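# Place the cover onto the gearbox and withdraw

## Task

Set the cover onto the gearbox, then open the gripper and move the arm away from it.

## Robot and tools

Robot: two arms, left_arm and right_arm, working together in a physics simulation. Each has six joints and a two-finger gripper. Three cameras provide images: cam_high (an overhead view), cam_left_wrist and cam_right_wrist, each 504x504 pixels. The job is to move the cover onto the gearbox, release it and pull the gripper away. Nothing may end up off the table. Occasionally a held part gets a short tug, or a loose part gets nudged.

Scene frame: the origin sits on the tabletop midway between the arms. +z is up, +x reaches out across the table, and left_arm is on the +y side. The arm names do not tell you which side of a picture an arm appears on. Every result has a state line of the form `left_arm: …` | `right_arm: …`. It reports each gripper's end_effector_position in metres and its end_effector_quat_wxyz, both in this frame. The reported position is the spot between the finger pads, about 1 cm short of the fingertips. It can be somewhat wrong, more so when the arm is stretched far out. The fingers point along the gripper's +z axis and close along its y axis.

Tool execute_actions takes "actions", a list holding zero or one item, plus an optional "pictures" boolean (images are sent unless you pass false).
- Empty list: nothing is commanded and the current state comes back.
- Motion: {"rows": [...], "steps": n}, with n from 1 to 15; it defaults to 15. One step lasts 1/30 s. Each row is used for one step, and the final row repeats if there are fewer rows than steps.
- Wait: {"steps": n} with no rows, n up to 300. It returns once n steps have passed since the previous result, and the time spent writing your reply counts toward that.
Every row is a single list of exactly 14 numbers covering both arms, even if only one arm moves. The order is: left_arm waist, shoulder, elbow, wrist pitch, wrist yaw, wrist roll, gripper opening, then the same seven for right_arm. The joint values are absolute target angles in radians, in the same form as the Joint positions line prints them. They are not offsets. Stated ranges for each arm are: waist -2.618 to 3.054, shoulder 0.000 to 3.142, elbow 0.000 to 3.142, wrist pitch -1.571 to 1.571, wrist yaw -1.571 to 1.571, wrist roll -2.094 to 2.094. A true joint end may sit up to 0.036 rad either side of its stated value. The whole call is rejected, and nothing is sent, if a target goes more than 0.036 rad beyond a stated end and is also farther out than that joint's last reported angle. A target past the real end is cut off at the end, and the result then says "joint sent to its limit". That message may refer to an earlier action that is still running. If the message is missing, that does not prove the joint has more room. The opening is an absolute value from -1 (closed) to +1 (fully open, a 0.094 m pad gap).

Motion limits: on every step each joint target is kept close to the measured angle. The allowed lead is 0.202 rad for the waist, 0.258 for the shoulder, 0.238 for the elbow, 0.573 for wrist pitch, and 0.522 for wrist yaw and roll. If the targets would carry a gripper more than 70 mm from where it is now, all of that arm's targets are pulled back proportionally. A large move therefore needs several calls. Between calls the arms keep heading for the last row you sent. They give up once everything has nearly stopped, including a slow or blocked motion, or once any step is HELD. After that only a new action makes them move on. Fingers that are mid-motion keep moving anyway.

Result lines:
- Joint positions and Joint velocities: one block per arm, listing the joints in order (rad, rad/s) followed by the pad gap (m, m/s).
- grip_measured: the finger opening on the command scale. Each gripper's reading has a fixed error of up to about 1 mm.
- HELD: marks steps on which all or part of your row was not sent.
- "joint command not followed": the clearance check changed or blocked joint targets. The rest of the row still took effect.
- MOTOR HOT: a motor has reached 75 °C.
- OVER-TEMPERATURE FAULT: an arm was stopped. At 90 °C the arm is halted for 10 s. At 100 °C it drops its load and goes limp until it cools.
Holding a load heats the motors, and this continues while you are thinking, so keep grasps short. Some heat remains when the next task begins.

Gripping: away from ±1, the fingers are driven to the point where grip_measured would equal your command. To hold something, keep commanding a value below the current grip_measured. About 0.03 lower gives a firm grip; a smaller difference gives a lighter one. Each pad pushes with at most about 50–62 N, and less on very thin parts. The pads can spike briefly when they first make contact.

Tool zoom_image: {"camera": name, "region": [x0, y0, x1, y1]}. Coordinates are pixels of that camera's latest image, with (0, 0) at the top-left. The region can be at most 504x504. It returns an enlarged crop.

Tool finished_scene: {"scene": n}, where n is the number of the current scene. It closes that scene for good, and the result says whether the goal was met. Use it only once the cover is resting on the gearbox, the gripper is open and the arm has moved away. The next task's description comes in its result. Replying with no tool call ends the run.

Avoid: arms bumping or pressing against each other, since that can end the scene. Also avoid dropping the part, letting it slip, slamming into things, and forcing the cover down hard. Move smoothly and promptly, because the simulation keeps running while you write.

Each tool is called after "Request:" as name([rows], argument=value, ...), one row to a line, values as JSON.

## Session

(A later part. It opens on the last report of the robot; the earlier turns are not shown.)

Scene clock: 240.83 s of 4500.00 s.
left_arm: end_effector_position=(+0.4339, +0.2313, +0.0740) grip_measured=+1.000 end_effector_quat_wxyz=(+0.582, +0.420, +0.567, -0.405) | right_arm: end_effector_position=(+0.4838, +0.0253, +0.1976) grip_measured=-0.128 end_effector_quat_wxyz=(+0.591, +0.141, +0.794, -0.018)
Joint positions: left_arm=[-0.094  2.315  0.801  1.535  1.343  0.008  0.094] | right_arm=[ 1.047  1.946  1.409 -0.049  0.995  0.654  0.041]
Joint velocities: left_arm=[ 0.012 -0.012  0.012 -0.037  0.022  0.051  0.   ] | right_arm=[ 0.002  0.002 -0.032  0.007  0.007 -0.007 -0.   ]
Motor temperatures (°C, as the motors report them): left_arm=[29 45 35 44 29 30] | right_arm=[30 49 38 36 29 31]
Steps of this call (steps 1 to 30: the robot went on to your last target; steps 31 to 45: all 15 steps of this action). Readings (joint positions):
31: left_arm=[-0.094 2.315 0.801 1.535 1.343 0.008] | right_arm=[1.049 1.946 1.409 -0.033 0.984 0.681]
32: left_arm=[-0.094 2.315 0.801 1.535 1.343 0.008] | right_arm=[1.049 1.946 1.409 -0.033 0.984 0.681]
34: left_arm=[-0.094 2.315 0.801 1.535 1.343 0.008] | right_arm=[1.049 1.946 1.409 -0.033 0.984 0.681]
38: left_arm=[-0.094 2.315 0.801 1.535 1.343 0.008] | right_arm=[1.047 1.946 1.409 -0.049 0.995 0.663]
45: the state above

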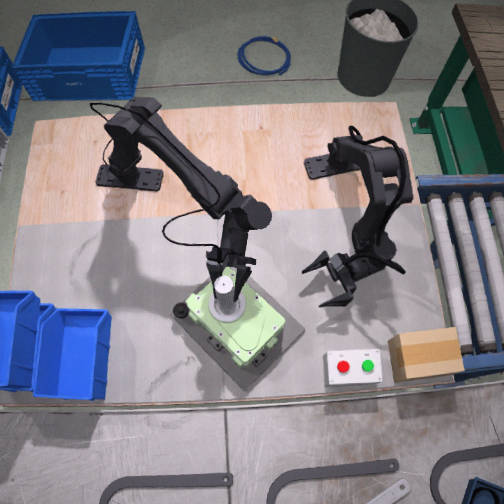

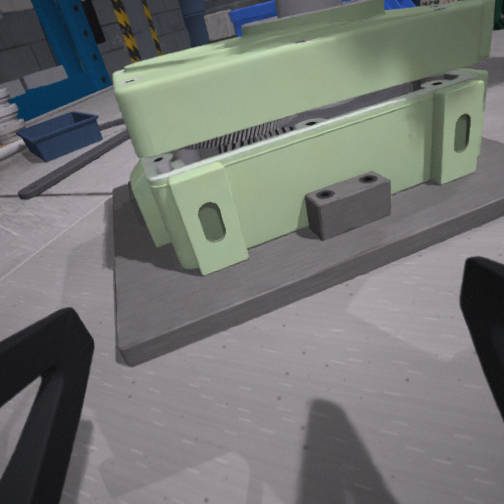

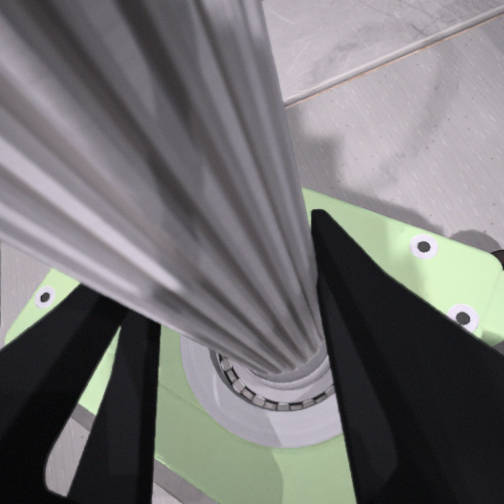

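Request:
execute_actions([
  {"rows":[[-0.1,2.3,0.8,1.55,1.35,0,1,1.04,1.93,1.41,-0.05,0.96,0.66,-0.2],[-0.1,2.3,0.8,1.55,1.35,0,1,1.035,1.92,1.395,-0.05,0.93,0.65,-0.2],[-0.1,2.3,0.8,1.55,1.35,0,1,1.03,1.91,1.38,-0.05,0.9,0.64,-0.2],[-0.1,2.3,0.8,1.55,1.35,0,1,1.025,1.9,1.365,-0.05,0.87,0.62,-0.2],[-0.1,2.3,0.8,1.55,1.35,0,1,1.02,1.89,1.35,-0.05,0.84,0.6,-0.2],[-0.1,2.3,0.8,1.55,1.35,0,1,1.015,1.88,1.335,-0.05,0.81,0.59,-0.2],[-0.1,2.3,0.8,1.55,1.35,0,1,1.005,1.865,1.32,-0.05,0.78,0.57,-0.2],[-0.1,2.3,0.8,1.55,1.35,0,1,1.0,1.85,1.305,-0.05,0.75,0.55,-0.2],[-0.1,2.3,0.8,1.55,1.35,0,1,0.99,1.835,1.29,-0.05,0.72,0.54,-0.2]],"steps":15},
])

Scene clock: 242.67 s of 4500.00 s.
left_arm: end_effector_position=(+0.4339, +0.2313, +0.0740) grip_measured=+1.000 end_effector_quat_wxyz=(+0.582, +0.420, +0.567, -0.405) | right_arm: end_effector_position=(+0.4833, +0.0257, +0.1961) grip_measured=-0.140 end_effector_quat_wxyz=(+0.557, +0.059, +0.828, +0.025)
Joint positions: left_arm=[-0.094  2.315  0.801  1.535  1.343  0.008  0.094] | right_arm=[ 0.997  1.852  1.323 -0.023  0.765  0.52   0.04 ]
Joint velocities: left_arm=[-0.012 -0.002 -0.017 -0.11  -0.051 -0.095  0.   ] | right_arm=[-0.022 -0.017 -0.046 -0.051 -0.037 -0.139 -0.001]
Motor temperatures (°C, as the motors report them): left_arm=[29 45 35 44 29 30] | right_arm=[30 49 38 36 29 31]
Steps of this call (steps 1 to 15: the robot went on to your last target; steps 16 to 40: nothing new was sent; steps 41 to 55: all 15 steps of this action). Readings (joint positions):
41: left_arm=[-0.094 2.315 0.801 1.535 1.343 0.008] | right_arm=[1.047 1.946 1.409 -0.049 0.993 0.652]
42: left_arm=[-0.094 2.315 0.801 1.535 1.343 0.008] | right_arm=[1.046 1.946 1.409 -0.051 0.990 0.647]
44: left_arm=[-0.094 2.315 0.801 1.535 1.343 0.008] | right_arm=[1.043 1.938 1.402 -0.052 0.973 0.632]
48: left_arm=[-0.094 2.315 0.801 1.535 1.343 0.008] | right_arm=[1.022 1.895 1.360 -0.036 0.875 0.581]
55: the state above

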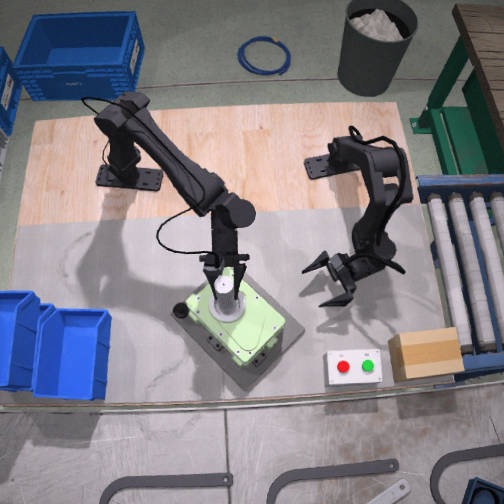

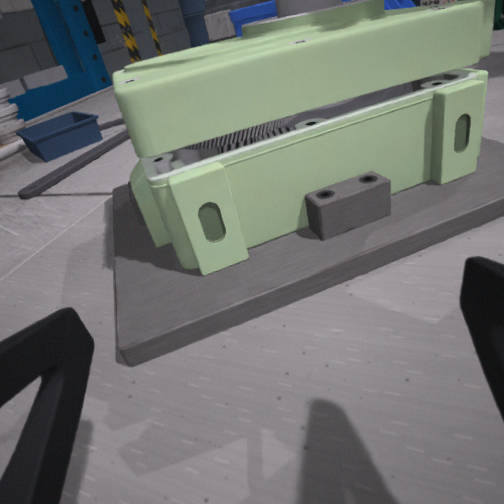

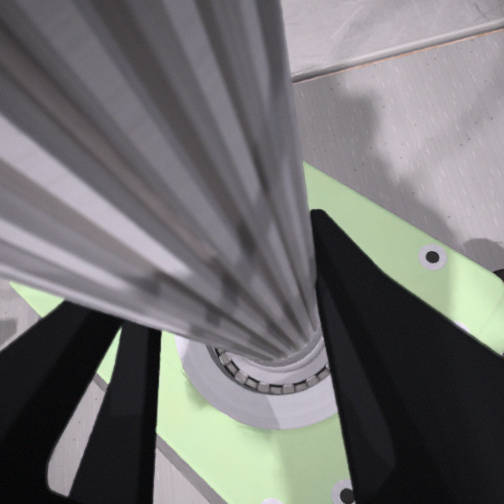

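Request:
zoom_image(camera="cam_left_wrist", region=[110,40,504,200])

Region (110, 40, 504, 200) of cam_left_wrist's 504x504 image, scaled by 1.279, with more detail than that image has; it fills the top 205 rows of this view, and the rest is white.

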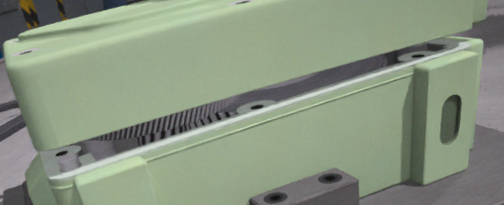

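Request:
execute_actions([
  {"rows":[[-0.1,2.0,0.9,1.0,1.0,0,-1,1.0,1.84,1.32,-0.03,0.77,0.52,1],[-0.1,2.0,0.9,1.0,1.0,0,-1,1.0,1.84,1.32,-0.03,0.77,0.52,1],[-0.1,1.8,1,0.7,0.8,0,-1,1.0,1.84,1.32,-0.03,0.77,0.52,1],[-0.1,1.6,1,0.5,0.7,0,-1,1.0,1.84,1.32,-0.03,0.77,0.52,1],[-0.1,1.5,1,0.5,0.7,0,-1,1.0,1.84,1.32,-0.03,0.77,0.52,1],[-0.1,1.5,1,0.5,0.7,0,-1,1.02,1.75,1.27,-0.08,0.77,0.52,1],[-0.1,1.5,1,0.5,0.7,0,-1,1.04,1.65,1.21,-0.13,0.77,0.52,1],[-0.1,1.5,1,0.5,0.7,0,-1,1.06,1.55,1.15,-0.2,0.77,0.52,1],[-0.1,1.5,1,0.5,0.7,0,-1,1.08,1.4,1.08,-0.3,0.77,0.52,1]],"steps":15},
], pictures=false)

Request:
execute_actions([
  {"rows":[[-0.3,1.4,1.2,-0.39,0,0,-1,0.9,1.0,1.0,-0.8,0.4,0.2,1]],"steps":15},
], pictures=false)

Request:
execute_actions([
  {"rows":[[-0.6,1.5,1.3,-0.39,0,0,-1,0.55,1.5,1.5,-0.99,0,0,-1]],"steps":15},
], pictures=false)

Request:
execute_actions([
  {"rows":[[-0.82,1.72,1.39,-0.39,0,0,-1,0.64,1.95,1.875,-0.99,0,0,-1]],"steps":15},
])

Scene clock: 245.30 s of 4500.00 s.
left_arm: end_effector_position=(+0.4802, +0.2878, +0.3630) grip_measured=-0.991 end_effector_quat_wxyz=(+0.727, +0.254, +0.607, -0.197) | right_arm: end_effector_position=(+0.3897, -0.0244, +0.2600) grip_measured=+1.000 end_effector_quat_wxyz=(+0.558, +0.024, +0.828, +0.052)
Joint positions: left_arm=[-0.095  1.461  1.003  0.642  0.748  0.006  0.   ] | right_arm=[ 1.081  1.39   1.088 -0.239  0.763  0.516  0.094]
Joint velocities: left_arm=[ 0.002 -0.408  0.134 -0.007 -0.198 -0.051  0.   ] | right_arm=[-0.022 -0.442  0.002 -0.007  0.125  0.007  0.   ]
Motor temperatures (°C, as the motors report them): left_arm=[29 45 35 44 29 30] | right_arm=[30 49 38 36 29 31]
Steps of this call (steps 1 to 15: the robot went on to your last target; steps 16 to 64: nothing new was sent; steps 65 to 79: all 15 steps of this action). Readings (joint positions):
65: left_arm=[-0.094 2.290 0.804 1.465 1.308 0.010] | right_arm=[0.995 1.850 1.322 -0.023 0.761 0.515]
66: left_arm=[-0.095 2.248 0.810 1.361 1.257 0.009] | right_arm=[0.995 1.850 1.322 -0.023 0.761 0.515]
68: left_arm=[-0.095 2.151 0.861 1.205 1.145 0.008] | right_arm=[0.995 1.850 1.322 -0.024 0.761 0.515]
72: left_arm=[-0.095 1.875 0.962 0.810 0.880 0.007] | right_arm=[1.012 1.767 1.244 -0.061 0.757 0.515]
79: the state above

Scene clock: 245.80 s of 4500.00 s.
left_arm: end_effector_position=(+0.4722, +0.3086, +0.2519) grip_measured=-0.991 end_effector_quat_wxyz=(+0.484, +0.063, +0.872, -0.044) | right_arm: end_effector_position=(+0.3146, -0.1197, +0.2473) grip_measured=+1.000 end_effector_quat_wxyz=(+0.437, -0.143, +0.888, +0.009)
Joint positions: left_arm=[-0.308  1.408  1.184 -0.332  0.039  0.005  0.   ] | right_arm=[ 0.903  0.992  1.014 -0.764  0.42   0.22   0.094]
Joint velocities: left_arm=[-0.002 -0.017  0.012 -0.33  -0.227 -0.037 -0.   ] | right_arm=[ 0.002  0.032 -0.007 -0.183 -0.168 -0.081  0.   ]
Motor temperatures (°C, as the motors report them): left_arm=[29 45 35 44 29 30] | right_arm=[30 49 38 36 29 31]
Steps of this call (steps 1 to 15: all 15 steps of this action). Readings (joint positions):
1: left_arm=[-0.122 1.444 1.035 0.560 0.666 0.007] | right_arm=[1.066 1.362 1.086 -0.274 0.719 0.484]
2: left_arm=[-0.171 1.442 1.088 0.442 0.555 0.005] | right_arm=[1.036 1.321 1.071 -0.336 0.667 0.446]
4: left_arm=[-0.270 1.431 1.163 0.250 0.372 0.005] | right_arm=[0.961 1.211 1.035 -0.468 0.590 0.378]
8: left_arm=[-0.311 1.401 1.184 -0.067 0.177 0.005] | right_arm=[0.903 1.006 1.014 -0.665 0.491 0.277]
15: the state above

Scene clock: 246.30 s of 4500.00 s.
left_arm: end_effector_position=(+0.4540, +0.1797, +0.2356) grip_measured=-0.991 end_effector_quat_wxyz=(+0.445, +0.188, +0.870, -0.097) | right_arm: end_effector_position=(+0.4093, -0.1224, +0.2146) grip_measured=-0.978 end_effector_quat_wxyz=(+0.265, -0.168, +0.949, +0.041)
Joint positions: left_arm=[-0.608  1.512  1.267 -0.381  0.008  0.003  0.   ] | right_arm=[ 0.548  1.527  1.466 -0.966  0.021  0.013  0.001]
Joint velocities: left_arm=[-0.032  0.002  0.007  0.022  0.007 -0.051  0.   ] | right_arm=[-0.012 -0.051  0.002 -0.11  -0.051  0.007 -0.001]
Motor temperatures (°C, as the motors report them): left_arm=[29 45 35 44 29 30] | right_arm=[30 48 38 36 29 31]
Steps of this call (steps 1 to 15: all 15 steps of this action). Readings (joint positions):
1: left_arm=[-0.329 1.418 1.197 -0.354 0.017 0.004] | right_arm=[0.867 1.024 1.053 -0.821 0.345 0.185]
2: left_arm=[-0.371 1.439 1.221 -0.366 0.001 0.003] | right_arm=[0.798 1.093 1.129 -0.880 0.270 0.148]
4: left_arm=[-0.489 1.482 1.258 -0.364 -0.004 0.003] | right_arm=[0.661 1.267 1.294 -0.918 0.170 0.096]
8: left_arm=[-0.619 1.512 1.267 -0.374 0.018 0.003] | right_arm=[0.549 1.507 1.466 -0.906 0.083 0.043]
15: the state above

Scene clock: 246.80 s of 4500.00 s.
left_arm: end_effector_position=(+0.4312, +0.0728, +0.1684) grip_measured=-0.991 end_effector_quat_wxyz=(+0.365, +0.292, +0.875, -0.123) | right_arm: end_effector_position=(+0.4825, -0.0418, +0.1598) grip_measured=-0.978 end_effector_quat_wxyz=(+0.215, -0.221, +0.950, +0.049)
Joint positions: left_arm=[-0.828  1.746  1.365 -0.398  0.006  0.003  0.   ] | right_arm=[ 0.642  1.987  1.843 -0.982  0.004  0.005  0.001]
Joint velocities: left_arm=[ 0.027 -0.071 -0.022  0.037 -0.022  0.037 -0.001] | right_arm=[ 0.012 -0.115 -0.012  0.022 -0.022  0.051  0.   ]
Motor temperatures (°C, as the motors report them): left_arm=[29 45 35 44 29 30] | right_arm=[30 48 38 36 29 31]
Steps of this call (steps 1 to 15: all 15 steps of this action). Readings (joint positions):
1: left_arm=[-0.623 1.527 1.280 -0.390 -0.003 0.003] | right_arm=[0.557 1.557 1.505 -1.003 0.023 0.012]
2: left_arm=[-0.652 1.557 1.306 -0.390 -0.012 0.003] | right_arm=[0.574 1.615 1.581 -1.027 0.023 0.011]
4: left_arm=[-0.736 1.636 1.351 -0.376 -0.013 0.003] | right_arm=[0.612 1.760 1.737 -1.011 0.017 0.009]
8: left_arm=[-0.836 1.743 1.365 -0.382 0.007 0.003] | right_arm=[0.642 1.956 1.843 -0.957 0.005 0.006]
15: the state above

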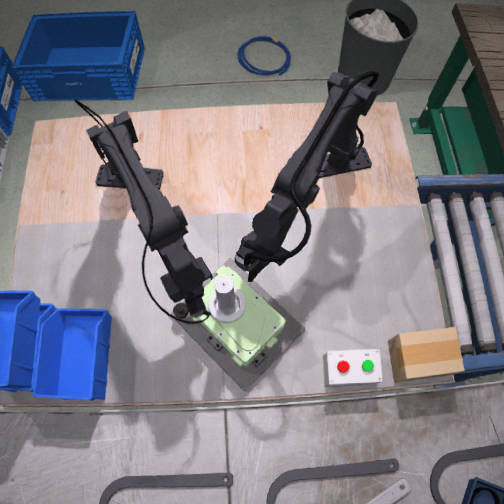

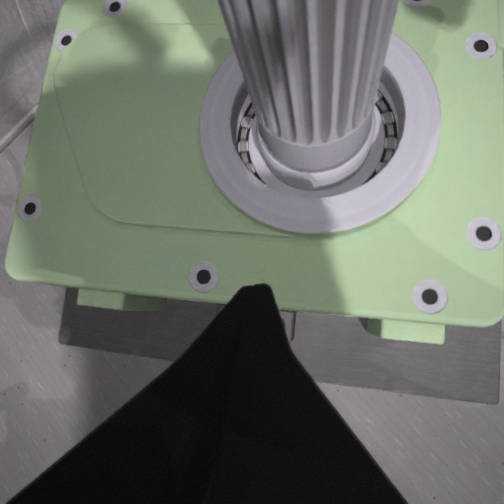

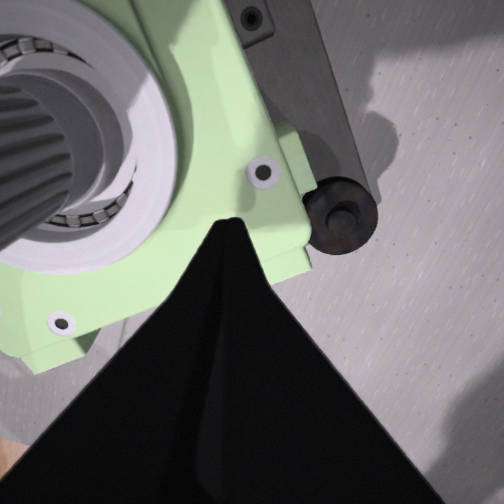

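Request:
execute_actions([
  {"rows":[[-0.82,1.76,1.39,-0.39,0,0,-1,0.63,1.98,1.91,-0.93,0,0,-1],[-0.82,1.77,1.39,-0.39,0,0,-1,0.63,2.01,1.94,-0.88,0,0,-1],[-0.82,1.78,1.39,-0.39,0,0,-1,0.63,2.04,1.96,-0.83,0,0,-1],[-0.82,1.79,1.39,-0.39,0,0,-1,0.63,2.07,1.98,-0.79,0,0,-1],[-0.82,1.8,1.39,-0.39,0,0,-1,0.63,2.11,1.99,-0.76,0,0,-1],[-0.82,1.8,1.39,-0.39,0,0,-1,0.63,2.14,1.99,-0.76,0,0,-1]],"steps":15},
])

Scene clock: 248.43 s of 4500.00 s.
left_arm: end_effector_position=(+0.4331, +0.0715, +0.1376) grip_measured=-0.991 end_effector_quat_wxyz=(+0.337, +0.296, +0.887, -0.114) | right_arm: end_effector_position=(+0.5492, -0.0235, +0.1368) grip_measured=-0.978 end_effector_quat_wxyz=(+0.273, -0.211, +0.937, +0.056)
Joint positions: left_arm=[-0.828  1.812  1.365 -0.398  0.006  0.003  0.   ] | right_arm=[ 0.619  2.165  1.962 -0.804  0.01  -0.005  0.001]
Joint velocities: left_arm=[-0.007 -0.002 -0.007 -0.022 -0.095  0.037 -0.   ] | right_arm=[-0.007 -0.017  0.002  0.066  0.066 -0.007 -0.   ]
Motor temperatures (°C, as the motors report them): left_arm=[29 45 35 44 29 30] | right_arm=[30 49 38 36 29 31]
Steps of this call (steps 1 to 30: the robot went on to your last target; steps 31 to 34: nothing new was sent; steps 35 to 49: all 15 steps of this action). Readings (joint positions):
35: left_arm=[-0.828 1.746 1.365 -0.398 0.006 0.003] | right_arm=[0.642 1.977 1.847 -0.982 0.004 0.005]
36: left_arm=[-0.828 1.748 1.365 -0.398 0.006 0.003] | right_arm=[0.642 1.985 1.861 -0.978 0.004 0.005]
38: left_arm=[-0.828 1.760 1.365 -0.398 0.006 0.003] | right_arm=[0.642 2.014 1.909 -0.938 0.004 0.005]
42: left_arm=[-0.828 1.798 1.365 -0.398 0.006 0.003] | right_arm=[0.617 2.083 1.960 -0.883 0.011 -0.009]
49: the state above

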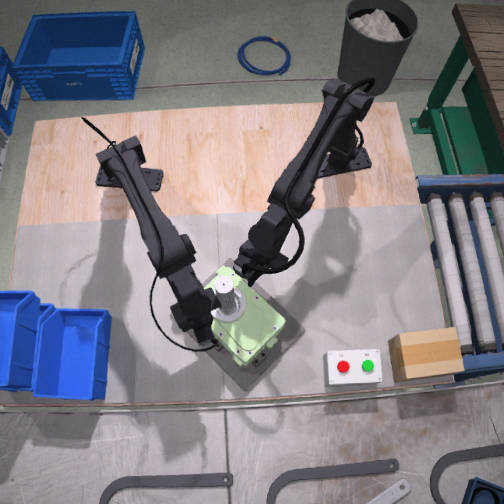

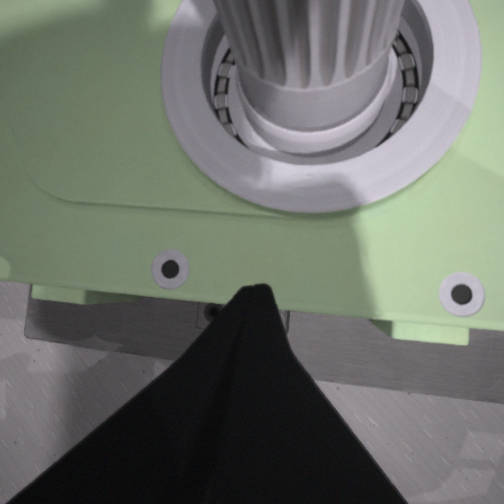

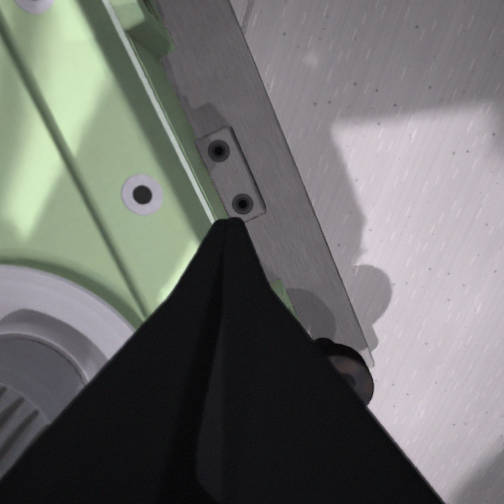

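Request:
execute_actions([
  {"rows":[[-0.82,1.8,1.39,-0.39,0,0,-1,0.6,2.12,1.99,-0.76,-0.1,0,-1],[-0.82,1.8,1.39,-0.39,0,0,-1,0.585,2.12,1.99,-0.76,-0.2,0,-1],[-0.82,1.8,1.39,-0.39,0,0,-1,0.575,2.12,1.99,-0.76,-0.3,0,-1]],"steps":15},
])

Scene clock: 249.63 s of 4500.00 s.
left_arm: end_effector_position=(+0.4331, +0.0715, +0.1376) grip_measured=-0.991 end_effector_quat_wxyz=(+0.337, +0.296, +0.887, -0.114) | right_arm: end_effector_position=(+0.5424, -0.0017, +0.1519) grip_measured=-0.978 end_effector_quat_wxyz=(+0.264, -0.226, +0.920, +0.180)
Joint positions: left_arm=[-0.828  1.812  1.365 -0.398  0.006  0.003  0.   ] | right_arm=[ 0.573  2.152  1.962 -0.779 -0.264 -0.004  0.001]
Joint velocities: left_arm=[ 0.002 -0.007  0.007 -0.022 -0.007 -0.037  0.001] | right_arm=[ 0.002  0.002 -0.007 -0.095  0.037 -0.022 -0.   ]
Motor temperatures (°C, as the motors report them): left_arm=[29 45 36 44 29 30] | right_arm=[30 49 38 36 29 31]
Steps of this call (steps 1 to 21: the robot went on to your last target; steps 22 to 36: all 15 steps of this action). Readings (joint positions):
22: left_arm=[-0.828 1.812 1.365 -0.398 0.006 0.003] | right_arm=[0.617 2.165 1.962 -0.784 -0.001 -0.005]
23: left_arm=[-0.828 1.812 1.365 -0.398 0.006 0.003] | right_arm=[0.611 2.165 1.962 -0.784 -0.033 -0.005]
25: left_arm=[-0.828 1.812 1.365 -0.398 0.006 0.003] | right_arm=[0.595 2.164 1.962 -0.782 -0.123 -0.005]
29: left_arm=[-0.828 1.812 1.365 -0.398 0.006 0.003] | right_arm=[0.576 2.157 1.962 -0.780 -0.221 -0.004]
36: the state above

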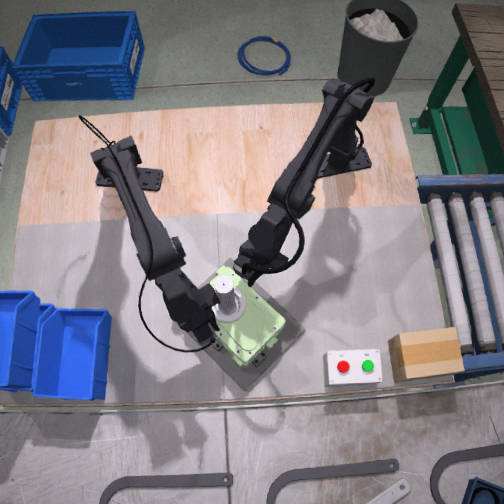

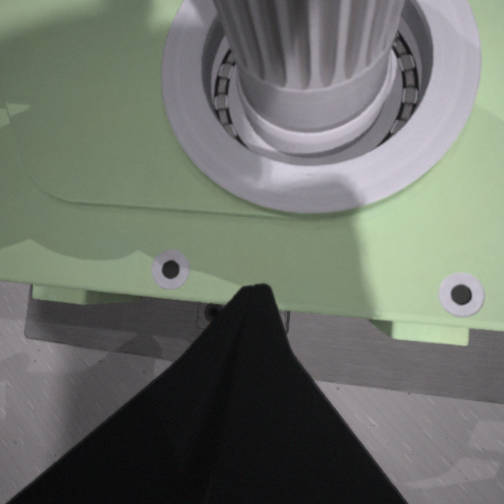

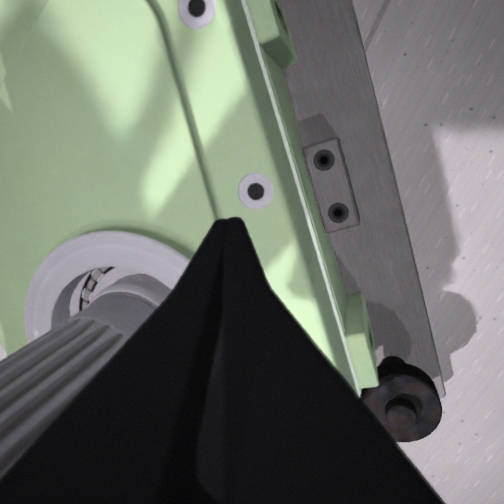

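Request:
execute_actions([
  {"rows":[[-0.82,1.8,1.39,-0.39,0,0,-1,0.575,2.14,1.99,-0.76,-0.3,0,-1],[-0.82,1.81,1.39,-0.39,0,0,-1,0.575,2.16,1.99,-0.76,-0.3,0,-1],[-0.82,1.82,1.39,-0.39,0,0,-1,0.575,2.18,1.99,-0.76,-0.3,0,-1],[-0.82,1.83,1.39,-0.39,0,0,-1,0.575,2.2,1.99,-0.76,-0.3,0,-1],[-0.82,1.84,1.39,-0.39,0,0,-1,0.575,2.21,1.99,-0.76,-0.3,0,-1],[-0.82,1.85,1.39,-0.39,0,0,-1,0.575,2.22,1.99,-0.76,-0.3,0,-1],[-0.82,1.86,1.38,-0.41,0,0,-1,0.575,2.23,1.98,-0.78,-0.29,0,-1],[-0.82,1.88,1.37,-0.43,0,0,-1,0.575,2.25,1.97,-0.8,-0.28,0,-1],[-0.82,1.9,1.36,-0.46,0,0,-1,0.575,2.27,1.96,-0.83,-0.27,0,-1],[-0.82,1.93,1.35,-0.49,0,0,-1,0.575,2.3,1.95,-0.86,-0.26,0,-1],[-0.82,1.96,1.33,-0.52,0,0,-1,0.575,2.33,1.94,-0.89,-0.25,0,-1],[-0.82,1.99,1.31,-0.55,0,0,-1,0.575,2.36,1.93,-0.92,-0.24,0,-1],[-0.82,2.02,1.29,-0.58,0,0,-1,0.575,2.39,1.92,-0.95,-0.23,0,-1]],"steps":15},
], pictures=false)

Request:
execute_actions([
  {"rows":[[-0.82,2.04,1.28,-0.61,0,0,-1,0.575,2.41,1.91,-0.98,-0.22,0,-1],[-0.82,2.06,1.27,-0.64,0,0,-1,0.575,2.43,1.9,-1.01,-0.21,0,-1],[-0.82,2.08,1.26,-0.67,0,0,-1,0.575,2.45,1.89,-1.04,-0.2,0,-1]],"steps":10},
])

Scene clock: 252.50 s of 4500.00 s.
left_arm: end_effector_position=(+0.4322, +0.0729, +0.1181) grip_measured=-0.991 end_effector_quat_wxyz=(+0.316, +0.297, +0.895, -0.105) | right_arm: end_effector_position=(+0.5442, -0.0013, +0.1209) grip_measured=-0.978 end_effector_quat_wxyz=(+0.236, -0.226, +0.927, +0.184)
Joint positions: left_arm=[-0.828  1.849  1.365 -0.408  0.003  0.003  0.   ] | right_arm=[ 0.567  2.214  1.963 -0.775 -0.283 -0.009  0.001]
Joint velocities: left_arm=[-0.012 -0.012  0.002 -0.051  0.066 -0.081 -0.   ] | right_arm=[ 0.012  0.017 -0.012  0.037  0.037  0.007 -0.   ]
Motor temperatures (°C, as the motors report them): left_arm=[29 45 36 44 29 30] | right_arm=[30 50 38 36 29 31]
Steps of this call (steps 1 to 15: the robot went on to your last target; steps 16 to 71: nothing new was sent; steps 72 to 86: all 15 steps of this action). Readings (joint positions):
72: left_arm=[-0.828 1.812 1.365 -0.398 0.006 0.003] | right_arm=[0.572 2.152 1.962 -0.779 -0.270 -0.003]
73: left_arm=[-0.828 1.812 1.365 -0.398 0.006 0.003] | right_arm=[0.572 2.153 1.962 -0.779 -0.270 -0.003]
75: left_arm=[-0.828 1.813 1.365 -0.398 0.006 0.003] | right_arm=[0.572 2.159 1.962 -0.778 -0.272 -0.003]
79: left_arm=[-0.828 1.839 1.365 -0.398 0.006 0.003] | right_arm=[0.571 2.201 1.962 -0.776 -0.274 -0.003]
86: the state above

Scene clock: 252.83 s of 4500.00 s.
left_arm: end_effector_position=(+0.4321, +0.0729, +0.1180) grip_measured=-0.991 end_effector_quat_wxyz=(+0.316, +0.298, +0.895, -0.105) | right_arm: end_effector_position=(+0.5442, -0.0013, +0.1209) grip_measured=-0.978 end_effector_quat_wxyz=(+0.236, -0.226, +0.927, +0.184)
Joint positions: left_arm=[-0.828  1.849  1.365 -0.408  0.003  0.003  0.   ] | right_arm=[ 0.567  2.214  1.963 -0.775 -0.283 -0.009  0.001]
Joint velocities: left_arm=[-0.002 -0.002  0.002 -0.037 -0.081 -0.007  0.   ] | right_arm=[ 0.002 -0.002 -0.007  0.022  0.066 -0.022 -0.   ]
Motor temperatures (°C, as the motors report them): left_arm=[29 45 36 44 29 30] | right_arm=[30 50 38 36 29 31]
Steps of this call (steps 1 to 10: all 10 steps of this action). Readings (joint positions):
1: left_arm=[-0.828 1.849 1.365 -0.408 0.003 0.003] | right_arm=[0.567 2.214 1.963 -0.775 -0.283 -0.009]
2: left_arm=[-0.828 1.849 1.365 -0.408 0.003 0.003] | right_arm=[0.567 2.214 1.963 -0.775 -0.283 -0.009]
4: left_arm=[-0.828 1.849 1.365 -0.408 0.003 0.003] | right_arm=[0.567 2.214 1.963 -0.775 -0.283 -0.009]
8: left_arm=[-0.828 1.849 1.365 -0.408 0.003 0.003] | right_arm=[0.567 2.214 1.963 -0.775 -0.283 -0.009]
10: the state above

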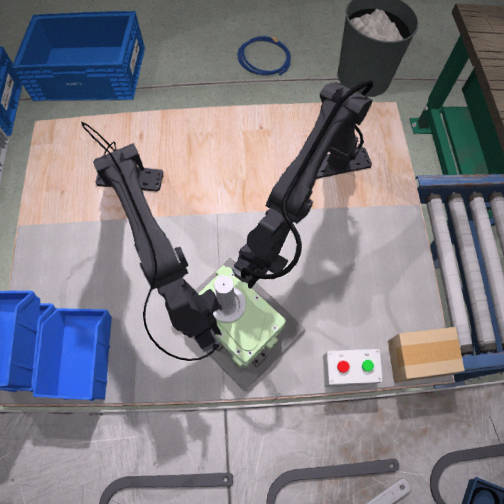

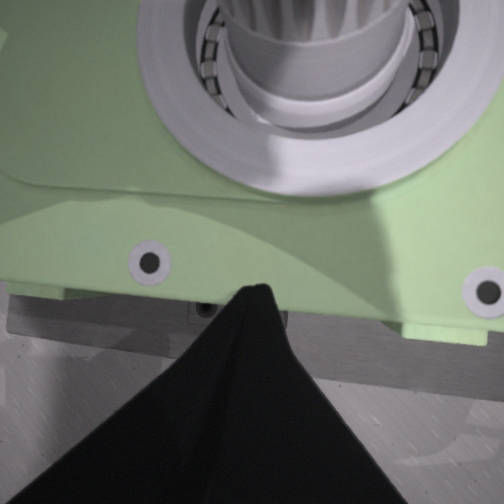

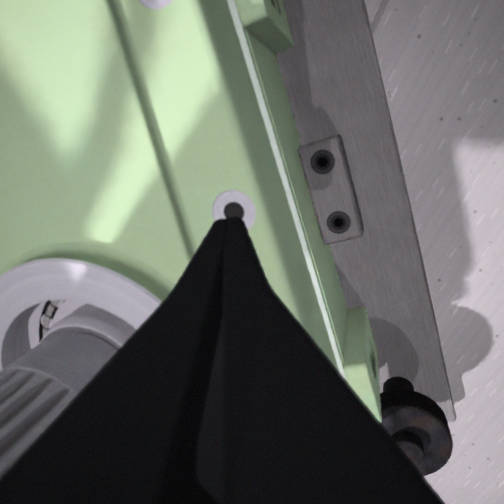

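Request:
execute_actions([
  {"rows":[[-0.82,1.95,1.32,-0.5,0,0,-1,0.575,2.33,1.94,-0.9,-0.25,0,-1],[-0.82,1.85,1.39,-0.4,0,0,-1,0.575,2.22,1.99,-0.78,-0.28,0,-1],[-0.82,1.8,1.39,-0.4,0,0,-1,0.575,2.15,1.99,-0.78,-0.28,0,-1],[-0.82,1.75,1.35,-0.4,0,0,-1,0.55,2.1,1.99,-0.78,-0.28,0,-1],[-0.82,1.65,1.25,-0.3,0,0,-1,0.5,2.0,1.99,-0.78,-0.2,0,-1],[-0.82,1.55,1.1,-0.2,0,0,-1,0.45,1.9,1.9,-0.78,-0.1,0,-1],[-0.82,1.45,0.9,-0.1,0,0,-1,0.4,1.7,1.7,-0.78,0,0,-1],[-0.82,1.4,0.7,0.1,0,0,-1,0.4,1.4,1.4,-0.78,0,0,-1]],"steps":15},
], pictures=false)

Request:
execute_actions([
  {"rows":[[-0.82,1.45,0.6,0.4,0,0,-1,0.4,1.0,1.0,-0.6,0,0,-1],[-0.82,1.5,0.55,0.55,0,0,-1,0.4,1.0,1.0,-0.6,0,0,-1],[-0.82,1.58,0.5,0.7,0,0,-1,0.4,1.0,1.0,-0.6,0,0,-1],[-0.82,1.66,0.47,0.85,0,0,-1,0.4,1.0,1.0,-0.6,0,0,-1],[-0.82,1.74,0.47,1.0,0,0,-1,0.4,1.0,1.0,-0.6,0,0,-1]],"steps":15},
], pictures=false)

Request:
execute_actions([
  {"steps":12},
])

Scene clock: 255.53 s of 4500.00 s.
left_arm: end_effector_position=(+0.3563, +0.1291, +0.1225) grip_measured=-0.991 end_effector_quat_wxyz=(+0.421, +0.283, +0.850, -0.140) | right_arm: end_effector_position=(+0.4650, -0.1632, +0.1915) grip_measured=-0.978 end_effector_quat_wxyz=(+0.293, -0.106, +0.949, +0.052)
Joint positions: left_arm=[-0.828  1.388  0.718  0.018  0.003  0.003  0.   ] | right_arm=[ 0.382  1.624  1.439 -0.783 -0.048 -0.004  0.001]
Joint velocities: left_arm=[-0.022  0.447 -0.452  0.022 -0.007 -0.007  0.001] | right_arm=[-0.066 -1.951 -0.994 -0.667  0.359 -0.007 -0.001]
Motor temperatures (°C, as the motors report them): left_arm=[29 44 36 43 29 30] | right_arm=[30 49 38 36 29 31]
Steps of this call (steps 1 to 15: the robot went on to your last target; steps 16 to 66: nothing new was sent; steps 67 to 81: all 15 steps of this action). Readings (joint positions):
67: left_arm=[-0.828 1.849 1.365 -0.408 0.003 0.003] | right_arm=[0.567 2.214 1.963 -0.775 -0.283 -0.009]
68: left_arm=[-0.828 1.844 1.368 -0.406 0.003 0.003] | right_arm=[0.567 2.210 1.968 -0.773 -0.284 -0.009]
70: left_arm=[-0.828 1.834 1.365 -0.406 0.003 0.003] | right_arm=[0.566 2.201 1.969 -0.774 -0.280 -0.008]
74: left_arm=[-0.828 1.598 1.096 -0.235 0.003 0.003] | right_arm=[0.527 2.087 1.881 -0.762 -0.215 -0.008]
81: the state above

Scene clock: 256.03 s of 4500.00 s.
left_arm: end_effector_position=(+0.3764, +0.1142, +0.0647) grip_measured=-0.991 end_effector_quat_wxyz=(+0.530, +0.262, +0.787, -0.175) | right_arm: end_effector_position=(+0.3658, -0.1874, +0.2675) grip_measured=-0.978 end_effector_quat_wxyz=(+0.466, -0.098, +0.878, +0.053)
Joint positions: left_arm=[-0.828  1.76   0.463  0.912  0.003  0.003  0.   ] | right_arm=[ 0.393  0.991  1.021 -0.624 -0.008 -0.004  0.001]
Joint velocities: left_arm=[-0.007 -0.09  -0.022  0.535 -0.022  0.022  0.001] | right_arm=[-0.012  0.012 -0.002 -0.066 -0.007 -0.007  0.   ]
Motor temperatures (°C, as the motors report them): left_arm=[29 44 36 43 29 30] | right_arm=[30 49 38 36 29 31]
Steps of this call (steps 1 to 15: all 15 steps of this action). Readings (joint positions):
1: left_arm=[-0.828 1.405 0.688 0.068 0.003 0.003] | right_arm=[0.382 1.545 1.378 -0.755 -0.038 -0.004]
2: left_arm=[-0.828 1.427 0.647 0.160 0.003 0.003] | right_arm=[0.386 1.453 1.302 -0.708 -0.031 -0.004]
4: left_arm=[-0.828 1.516 0.563 0.383 0.003 0.003] | right_arm=[0.392 1.263 1.149 -0.660 -0.023 -0.004]
8: left_arm=[-0.828 1.755 0.479 0.695 0.003 0.003] | right_arm=[0.393 1.002 1.021 -0.662 -0.013 -0.004]
15: the state above

Scene clock: 256.43 s of 4500.00 s.
left_arm: end_effector_position=(+0.3808, +0.1109, +0.0802) grip_measured=-0.991 end_effector_quat_wxyz=(+0.555, +0.256, +0.769, -0.184) | right_arm: end_effector_position=(+0.3664, -0.1875, +0.2684) grip_measured=-0.978 end_effector_quat_wxyz=(+0.468, -0.098, +0.877, +0.052)
Joint positions: left_arm=[-0.828  1.758  0.463  0.974  0.003  0.003  0.   ] | right_arm=[ 0.393  0.991  1.021 -0.62  -0.007 -0.004  0.001]
Joint velocities: left_arm=[ 0.012  0.002 -0.007 -0.007  0.037 -0.007 -0.001] | right_arm=[-0.022 -0.002  0.002 -0.037 -0.051  0.007 -0.   ]
Motor temperatures (°C, as the motors report them): left_arm=[29 43 36 43 29 30] | right_arm=[30 49 38 36 29 31]
Steps of this call (steps 1 to 12: the robot went on to your last target). Readings (joint positions):
1: left_arm=[-0.828 1.758 0.463 0.929 0.003 0.003] | right_arm=[0.393 0.991 1.021 -0.623 -0.008 -0.004]
2: left_arm=[-0.828 1.758 0.463 0.942 0.003 0.003] | right_arm=[0.393 0.991 1.021 -0.623 -0.007 -0.004]
4: left_arm=[-0.828 1.758 0.463 0.957 0.003 0.003] | right_arm=[0.393 0.991 1.021 -0.621 -0.007 -0.004]
8: left_arm=[-0.828 1.758 0.463 0.970 0.003 0.003] | right_arm=[0.393 0.991 1.021 -0.620 -0.007 -0.004]
12: the state above

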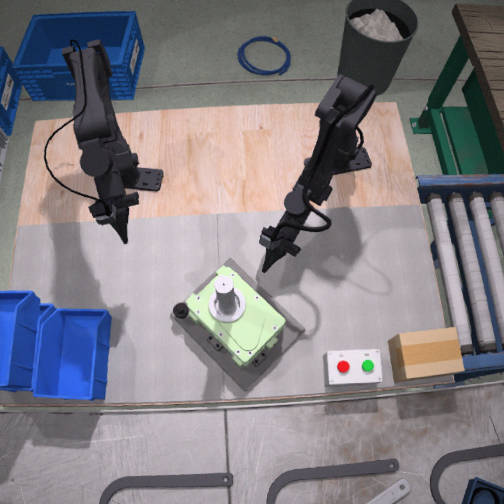

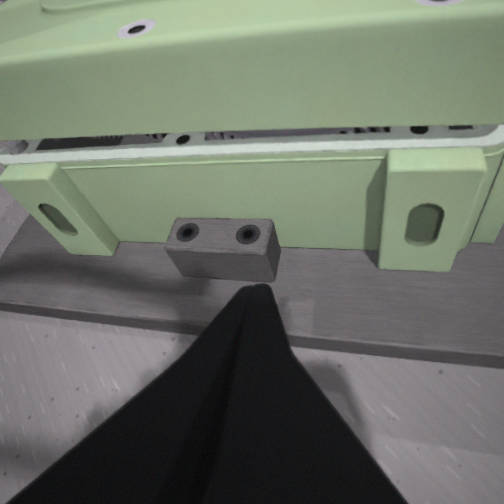

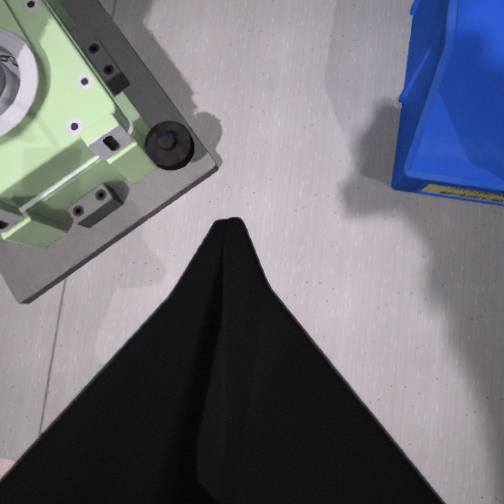

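Request:
execute_actions([
  {"rows":[[-0.82,1.77,0.52,0.98,0,0,-1,0.4,1.0,1.0,-0.6,0,0,-1],[-0.82,1.79,0.56,0.97,0,0,-1,0.4,1.0,1.0,-0.6,0,0,-1],[-0.82,1.81,0.59,0.96,0,0,-1,0.4,1.0,1.0,-0.6,0,0,-1],[-0.82,1.83,0.62,0.95,0,0,-1,0.4,1.0,1.0,-0.6,0,0,-1],[-0.82,1.85,0.65,0.94,0,0,-1,0.4,1.0,1.0,-0.6,0,0,-1],[-0.82,1.87,0.68,0.93,0,0,-1,0.4,1.0,1.0,-0.6,0,0,-1]],"steps":15},
])

Scene clock: 257.87 s of 4500.00 s.
left_arm: end_effector_position=(+0.4212, +0.0810, +0.0994) grip_measured=-0.991 end_effector_quat_wxyz=(+0.578, +0.251, +0.753, -0.191) | right_arm: end_effector_position=(+0.3665, -0.1875, +0.2684) grip_measured=-0.978 end_effector_quat_wxyz=(+0.468, -0.098, +0.877, +0.052)
Joint positions: left_arm=[-0.828  1.864  0.657  0.945  0.003  0.003  0.   ] | right_arm=[ 0.393  0.991  1.021 -0.619 -0.007 -0.004  0.001]
Joint velocities: left_arm=[-0.027 -0.022 -0.022 -0.022  0.037  0.022  0.   ] | right_arm=[-0.007  0.007 -0.002 -0.037 -0.066  0.037  0.   ]
Motor temperatures (°C, as the motors report them): left_arm=[29 43 36 44 29 30] | right_arm=[30 48 38 36 29 31]
Steps of this call (steps 1 to 28: the robot went on to your last target; steps 29 to 43: all 15 steps of this action). Readings (joint positions):
29: left_arm=[-0.828 1.759 0.466 0.975 0.003 0.003] | right_arm=[0.393 0.991 1.021 -0.619 -0.007 -0.004]
30: left_arm=[-0.828 1.764 0.478 0.971 0.003 0.003] | right_arm=[0.393 0.991 1.021 -0.619 -0.007 -0.004]
32: left_arm=[-0.828 1.793 0.532 0.963 0.003 0.003] | right_arm=[0.393 0.991 1.021 -0.619 -0.007 -0.004]
36: left_arm=[-0.828 1.859 0.647 0.957 0.003 0.003] | right_arm=[0.393 0.991 1.021 -0.619 -0.007 -0.004]
43: the state above

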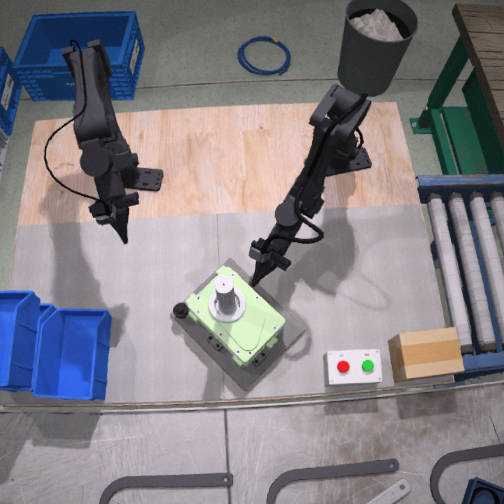

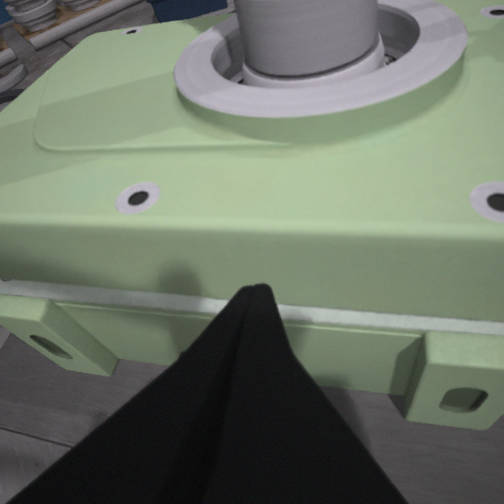

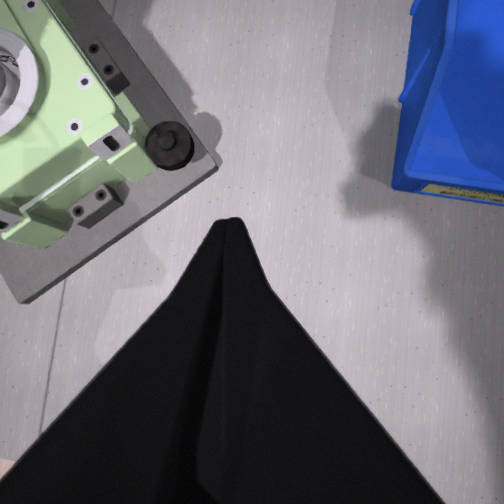

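Request:
execute_actions([
  {"rows":[[-0.82,1.87,0.67,0.92,0,0,-1,0.4,1.0,1.0,-0.6,0,0,-1],[-0.82,1.87,0.67,0.90,0,0,-1,0.4,1.0,1.0,-0.6,0,0,-1],[-0.82,1.87,0.67,0.88,0,0,-1,0.4,1.0,1.0,-0.6,0,0,-1],[-0.82,1.87,0.67,0.865,0,0,-1,0.4,1.0,1.0,-0.6,0,0,-1]],"steps":15},
])

Scene clock: 258.97 s of 4500.00 s.
left_arm: end_effector_position=(+0.4172, +0.0840, +0.0833) grip_measured=-0.991 end_effector_quat_wxyz=(+0.552, +0.257, +0.772, -0.183) | right_arm: end_effector_position=(+0.3665, -0.1875, +0.2684) grip_measured=-0.978 end_effector_quat_wxyz=(+0.468, -0.098, +0.877, +0.052)
Joint positions: left_arm=[-0.828  1.864  0.657  0.877  0.003  0.003  0.   ] | right_arm=[ 0.393  0.991  1.021 -0.619 -0.007 -0.004  0.001]
Joint velocities: left_arm=[ 0.002  0.002  0.002 -0.066 -0.037 -0.051 -0.002] | right_arm=[-0.022 -0.007 -0.007  0.022 -0.066  0.007  0.   ]
Motor temperatures (°C, as the motors report them): left_arm=[29 43 36 44 29 30] | right_arm=[30 47 38 36 29 31]
Steps of this call (steps 1 to 15: the robot went on to your last target; steps 16 to 18: nothing new was sent; steps 19 to 33: all 15 steps of this action). Readings (joint positions):
19: left_arm=[-0.828 1.864 0.657 0.939 0.003 0.003] | right_arm=[0.393 0.991 1.021 -0.619 -0.007 -0.004]
20: left_arm=[-0.828 1.864 0.657 0.936 0.003 0.003] | right_arm=[0.393 0.991 1.021 -0.619 -0.007 -0.004]
22: left_arm=[-0.828 1.864 0.657 0.921 0.003 0.003] | right_arm=[0.393 0.991 1.021 -0.619 -0.007 -0.004]
26: left_arm=[-0.828 1.864 0.657 0.891 0.003 0.003] | right_arm=[0.393 0.991 1.021 -0.619 -0.007 -0.004]
33: the state above

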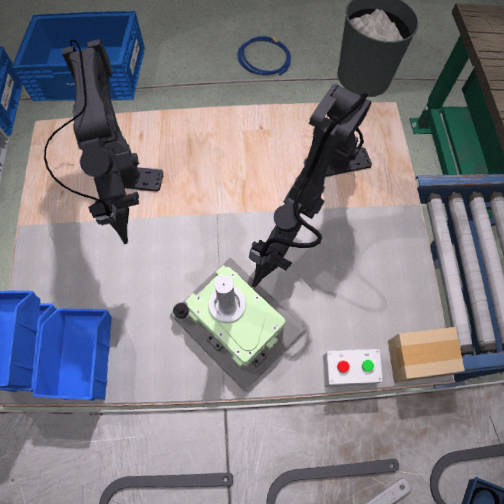

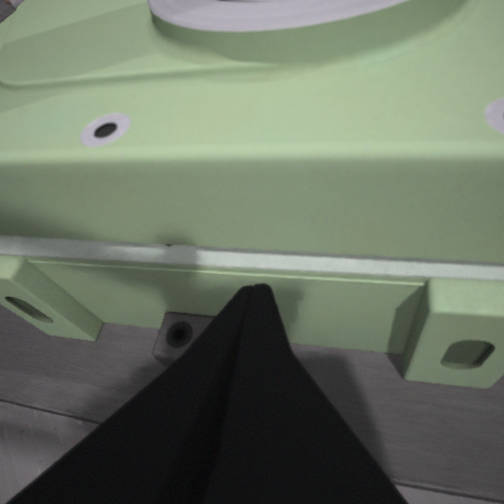

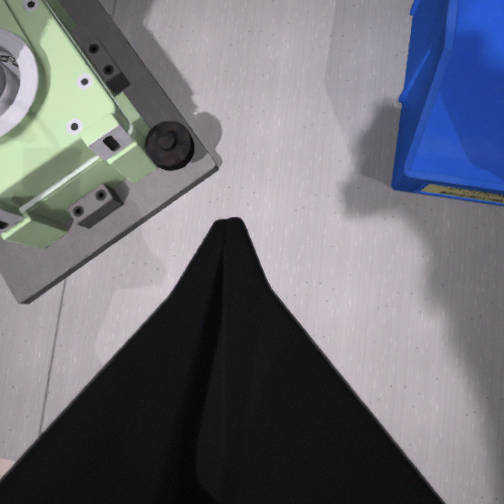

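Request:
execute_actions([
  {"rows":[[-0.82,1.7,0.45,0.9,0,0,-1,0.8,1.1,0.8,-0.3,0,0,0.2],[-0.82,1.7,0.45,0.9,0,0,-1,0.8,1.1,0.8,-0.3,0,0,0.2],[-0.82,1.7,0.45,0.9,0,0,-1,0.8,1.1,0.8,-0.3,0,0,0.2],[-0.82,1.7,0.45,0.9,0,0,-1,0.8,1.1,0.8,-0.3,0,0,0.2],[-0.82,1.7,0.45,0.9,0,0,-1,0.8,1.1,0.8,-0.3,0,0,0.2],[-0.82,1.7,0.45,0.9,0,0,-1,0.8,1.1,0.8,-0.3,0,0,0.2],[-0.7,1.7,0.45,0.9,0,0,-1,0.8,1.2,0.77,-0.2,0,0,0.2],[-0.65,1.7,0.45,0.9,0,0,-1,0.8,1.3,0.75,-0.15,0,0,0.2],[-0.6,1.7,0.45,0.9,0,0,-1,0.8,1.39,0.74,-0.12,0,0,0.2]],"steps":15},
], pictures=false)

Request:
execute_actions([
  {"steps":15},
])

Scene clock: 260.83 s of 4500.00 s.
left_arm: end_effector_position=(+0.4250, +0.2035, +0.0750) grip_measured=-0.991 end_effector_quat_wxyz=(+0.554, +0.164, +0.809, -0.108) | right_arm: end_effector_position=(+0.3444, -0.0443, +0.0785) grip_measured=+0.198 end_effector_quat_wxyz=(+0.319, -0.291, +0.896, +0.105)
Joint positions: left_arm=[-0.592  1.716  0.457  0.889 -0.008  0.003  0.   ] | right_arm=[ 0.801  1.419  0.734 -0.201 -0.007 -0.003  0.056]
Joint velocities: left_arm=[-0.017 -0.002 -0.007 -0.007 -0.007 -0.051 -0.   ] | right_arm=[ 0.022  0.002 -0.056  0.066 -0.066 -0.022 -0.   ]
Motor temperatures (°C, as the motors report them): left_arm=[29 43 36 44 29 30] | right_arm=[30 47 38 36 29 31]
Steps of this call (steps 1 to 15: the robot went on to your last target; steps 16 to 41: nothing new was sent; steps 42 to 56: all 15 steps of this action). Readings (joint positions):
42: left_arm=[-0.828 1.847 0.631 0.883 0.003 0.003] | right_arm=[0.415 0.994 0.998 -0.578 0.006 -0.003]
43: left_arm=[-0.828 1.802 0.573 0.888 0.003 0.003] | right_arm=[0.464 1.000 0.961 -0.516 0.011 -0.003]
45: left_arm=[-0.828 1.730 0.481 0.888 0.003 0.003] | right_arm=[0.585 1.041 0.886 -0.439 0.012 -0.003]
49: left_arm=[-0.777 1.716 0.457 0.888 0.021 0.003] | right_arm=[0.790 1.161 0.790 -0.341 -0.007 -0.003]
56: the state above

Scene clock: 261.33 s of 4500.00 s.
left_arm: end_effector_position=(+0.4249, +0.2032, +0.0750) grip_measured=-0.991 end_effector_quat_wxyz=(+0.554, +0.164, +0.809, -0.109) | right_arm: end_effector_position=(+0.3537, -0.0378, +0.0883) grip_measured=+0.198 end_effector_quat_wxyz=(+0.346, -0.288, +0.886, +0.114)
Joint positions: left_arm=[-0.592  1.716  0.457  0.889 -0.008  0.003  0.   ] | right_arm=[ 0.801  1.419  0.734 -0.14  -0.007 -0.003  0.056]
Joint velocities: left_arm=[ 0.002  0.002 -0.007 -0.022  0.007  0.007 -0.   ] | right_arm=[ 0.012  0.002  0.007 -0.022 -0.11  -0.007  0.001]
Motor temperatures (°C, as the motors report them): left_arm=[29 43 36 44 29 30] | right_arm=[30 47 38 36 29 31]
Steps of this call (steps 1 to 15: the robot went on to your last target). Readings (joint positions):
1: left_arm=[-0.592 1.716 0.457 0.889 -0.008 0.003] | right_arm=[0.801 1.419 0.734 -0.196 -0.007 -0.003]
2: left_arm=[-0.592 1.716 0.457 0.889 -0.008 0.003] | right_arm=[0.801 1.419 0.734 -0.183 -0.007 -0.003]
4: left_arm=[-0.592 1.716 0.457 0.889 -0.008 0.003] | right_arm=[0.801 1.419 0.734 -0.165 -0.007 -0.003]
8: left_arm=[-0.592 1.716 0.457 0.889 -0.008 0.003] | right_arm=[0.801 1.419 0.734 -0.148 -0.007 -0.003]
15: the state above

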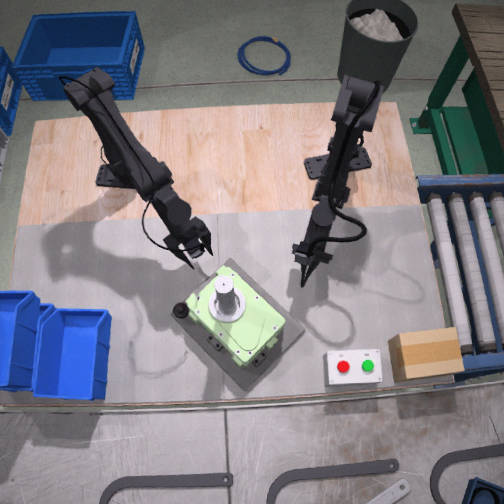

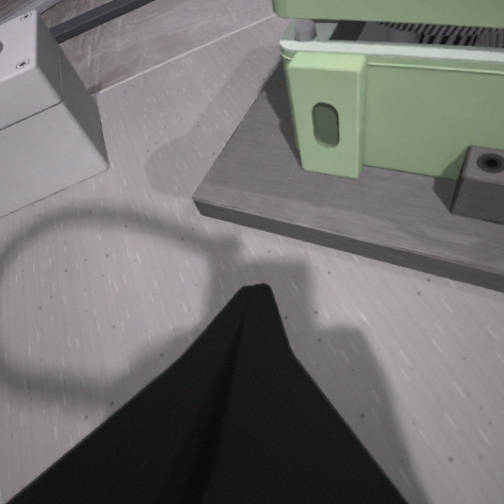

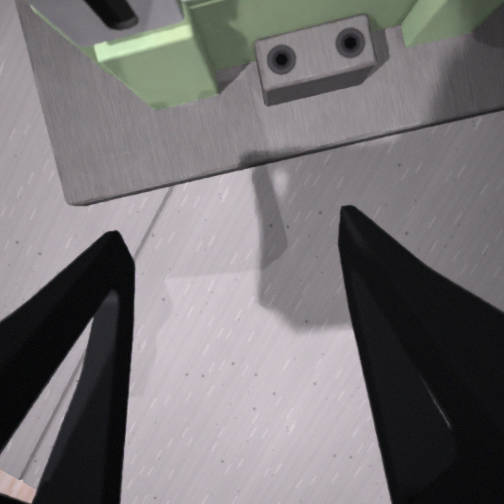

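Request:
execute_actions([
  {"rows":[[-0.6,1.7,0.45,0.9,0,0,-1,0.87,1.42,0.8,-0.08,0,0,0.2]],"steps":15},
])

Scene clock: 262.30 s of 4500.00 s.
left_arm: end_effector_position=(+0.4249, +0.2032, +0.0750) grip_measured=-0.991 end_effector_quat_wxyz=(+0.554, +0.164, +0.809, -0.109) | right_arm: end_effector_position=(+0.3522, -0.0077, +0.1099) grip_measured=+0.198 end_effector_quat_wxyz=(+0.376, -0.311, +0.862, +0.135)
Joint positions: left_arm=[-0.592  1.716  0.457  0.889 -0.008  0.003  0.   ] | right_arm=[ 0.867  1.419  0.769 -0.098 -0.002 -0.002  0.056]
Joint velocities: left_arm=[-0.007  0.012  0.002  0.051 -0.066 -0.022 -0.001] | right_arm=[-0.017  0.012  0.007 -0.007  0.022 -0.022 -0.   ]
Motor temperatures (°C, as the motors report them): left_arm=[29 43 36 44 29 30] | right_arm=[30 47 38 36 29 31]
Steps of this call (steps 1 to 14: the robot went on to your last target; steps 15 to 29: all 15 steps of this action). Readings (joint positions):
15: left_arm=[-0.592 1.716 0.457 0.889 -0.008 0.003] | right_arm=[0.808 1.419 0.737 -0.138 -0.002 -0.002]
16: left_arm=[-0.592 1.716 0.457 0.889 -0.008 0.003] | right_arm=[0.824 1.419 0.743 -0.136 0.001 -0.002]
18: left_arm=[-0.592 1.716 0.457 0.889 -0.008 0.003] | right_arm=[0.856 1.419 0.757 -0.123 -0.001 -0.002]
22: left_arm=[-0.592 1.716 0.457 0.889 -0.008 0.003] | right_arm=[0.867 1.419 0.769 -0.100 -0.002 -0.002]
29: the state above

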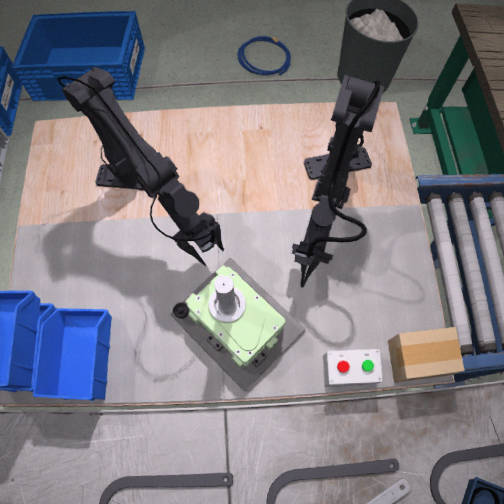

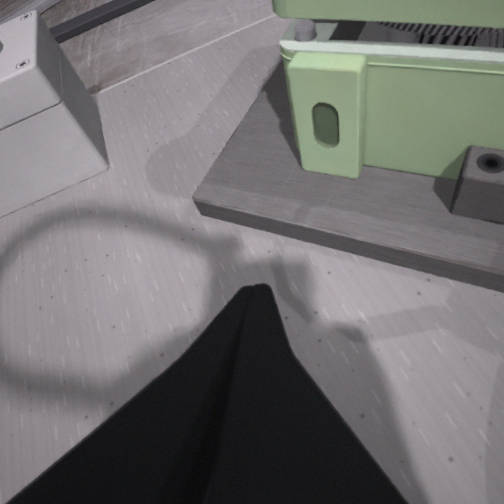

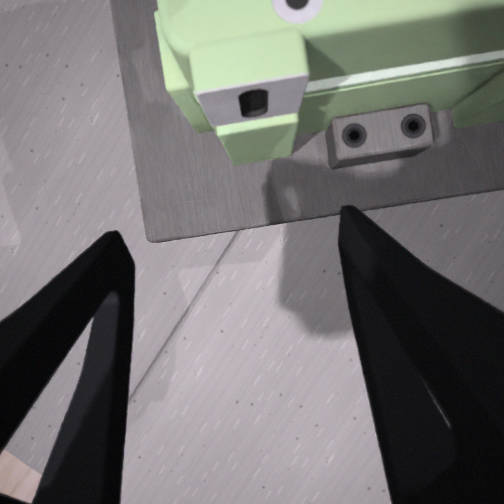

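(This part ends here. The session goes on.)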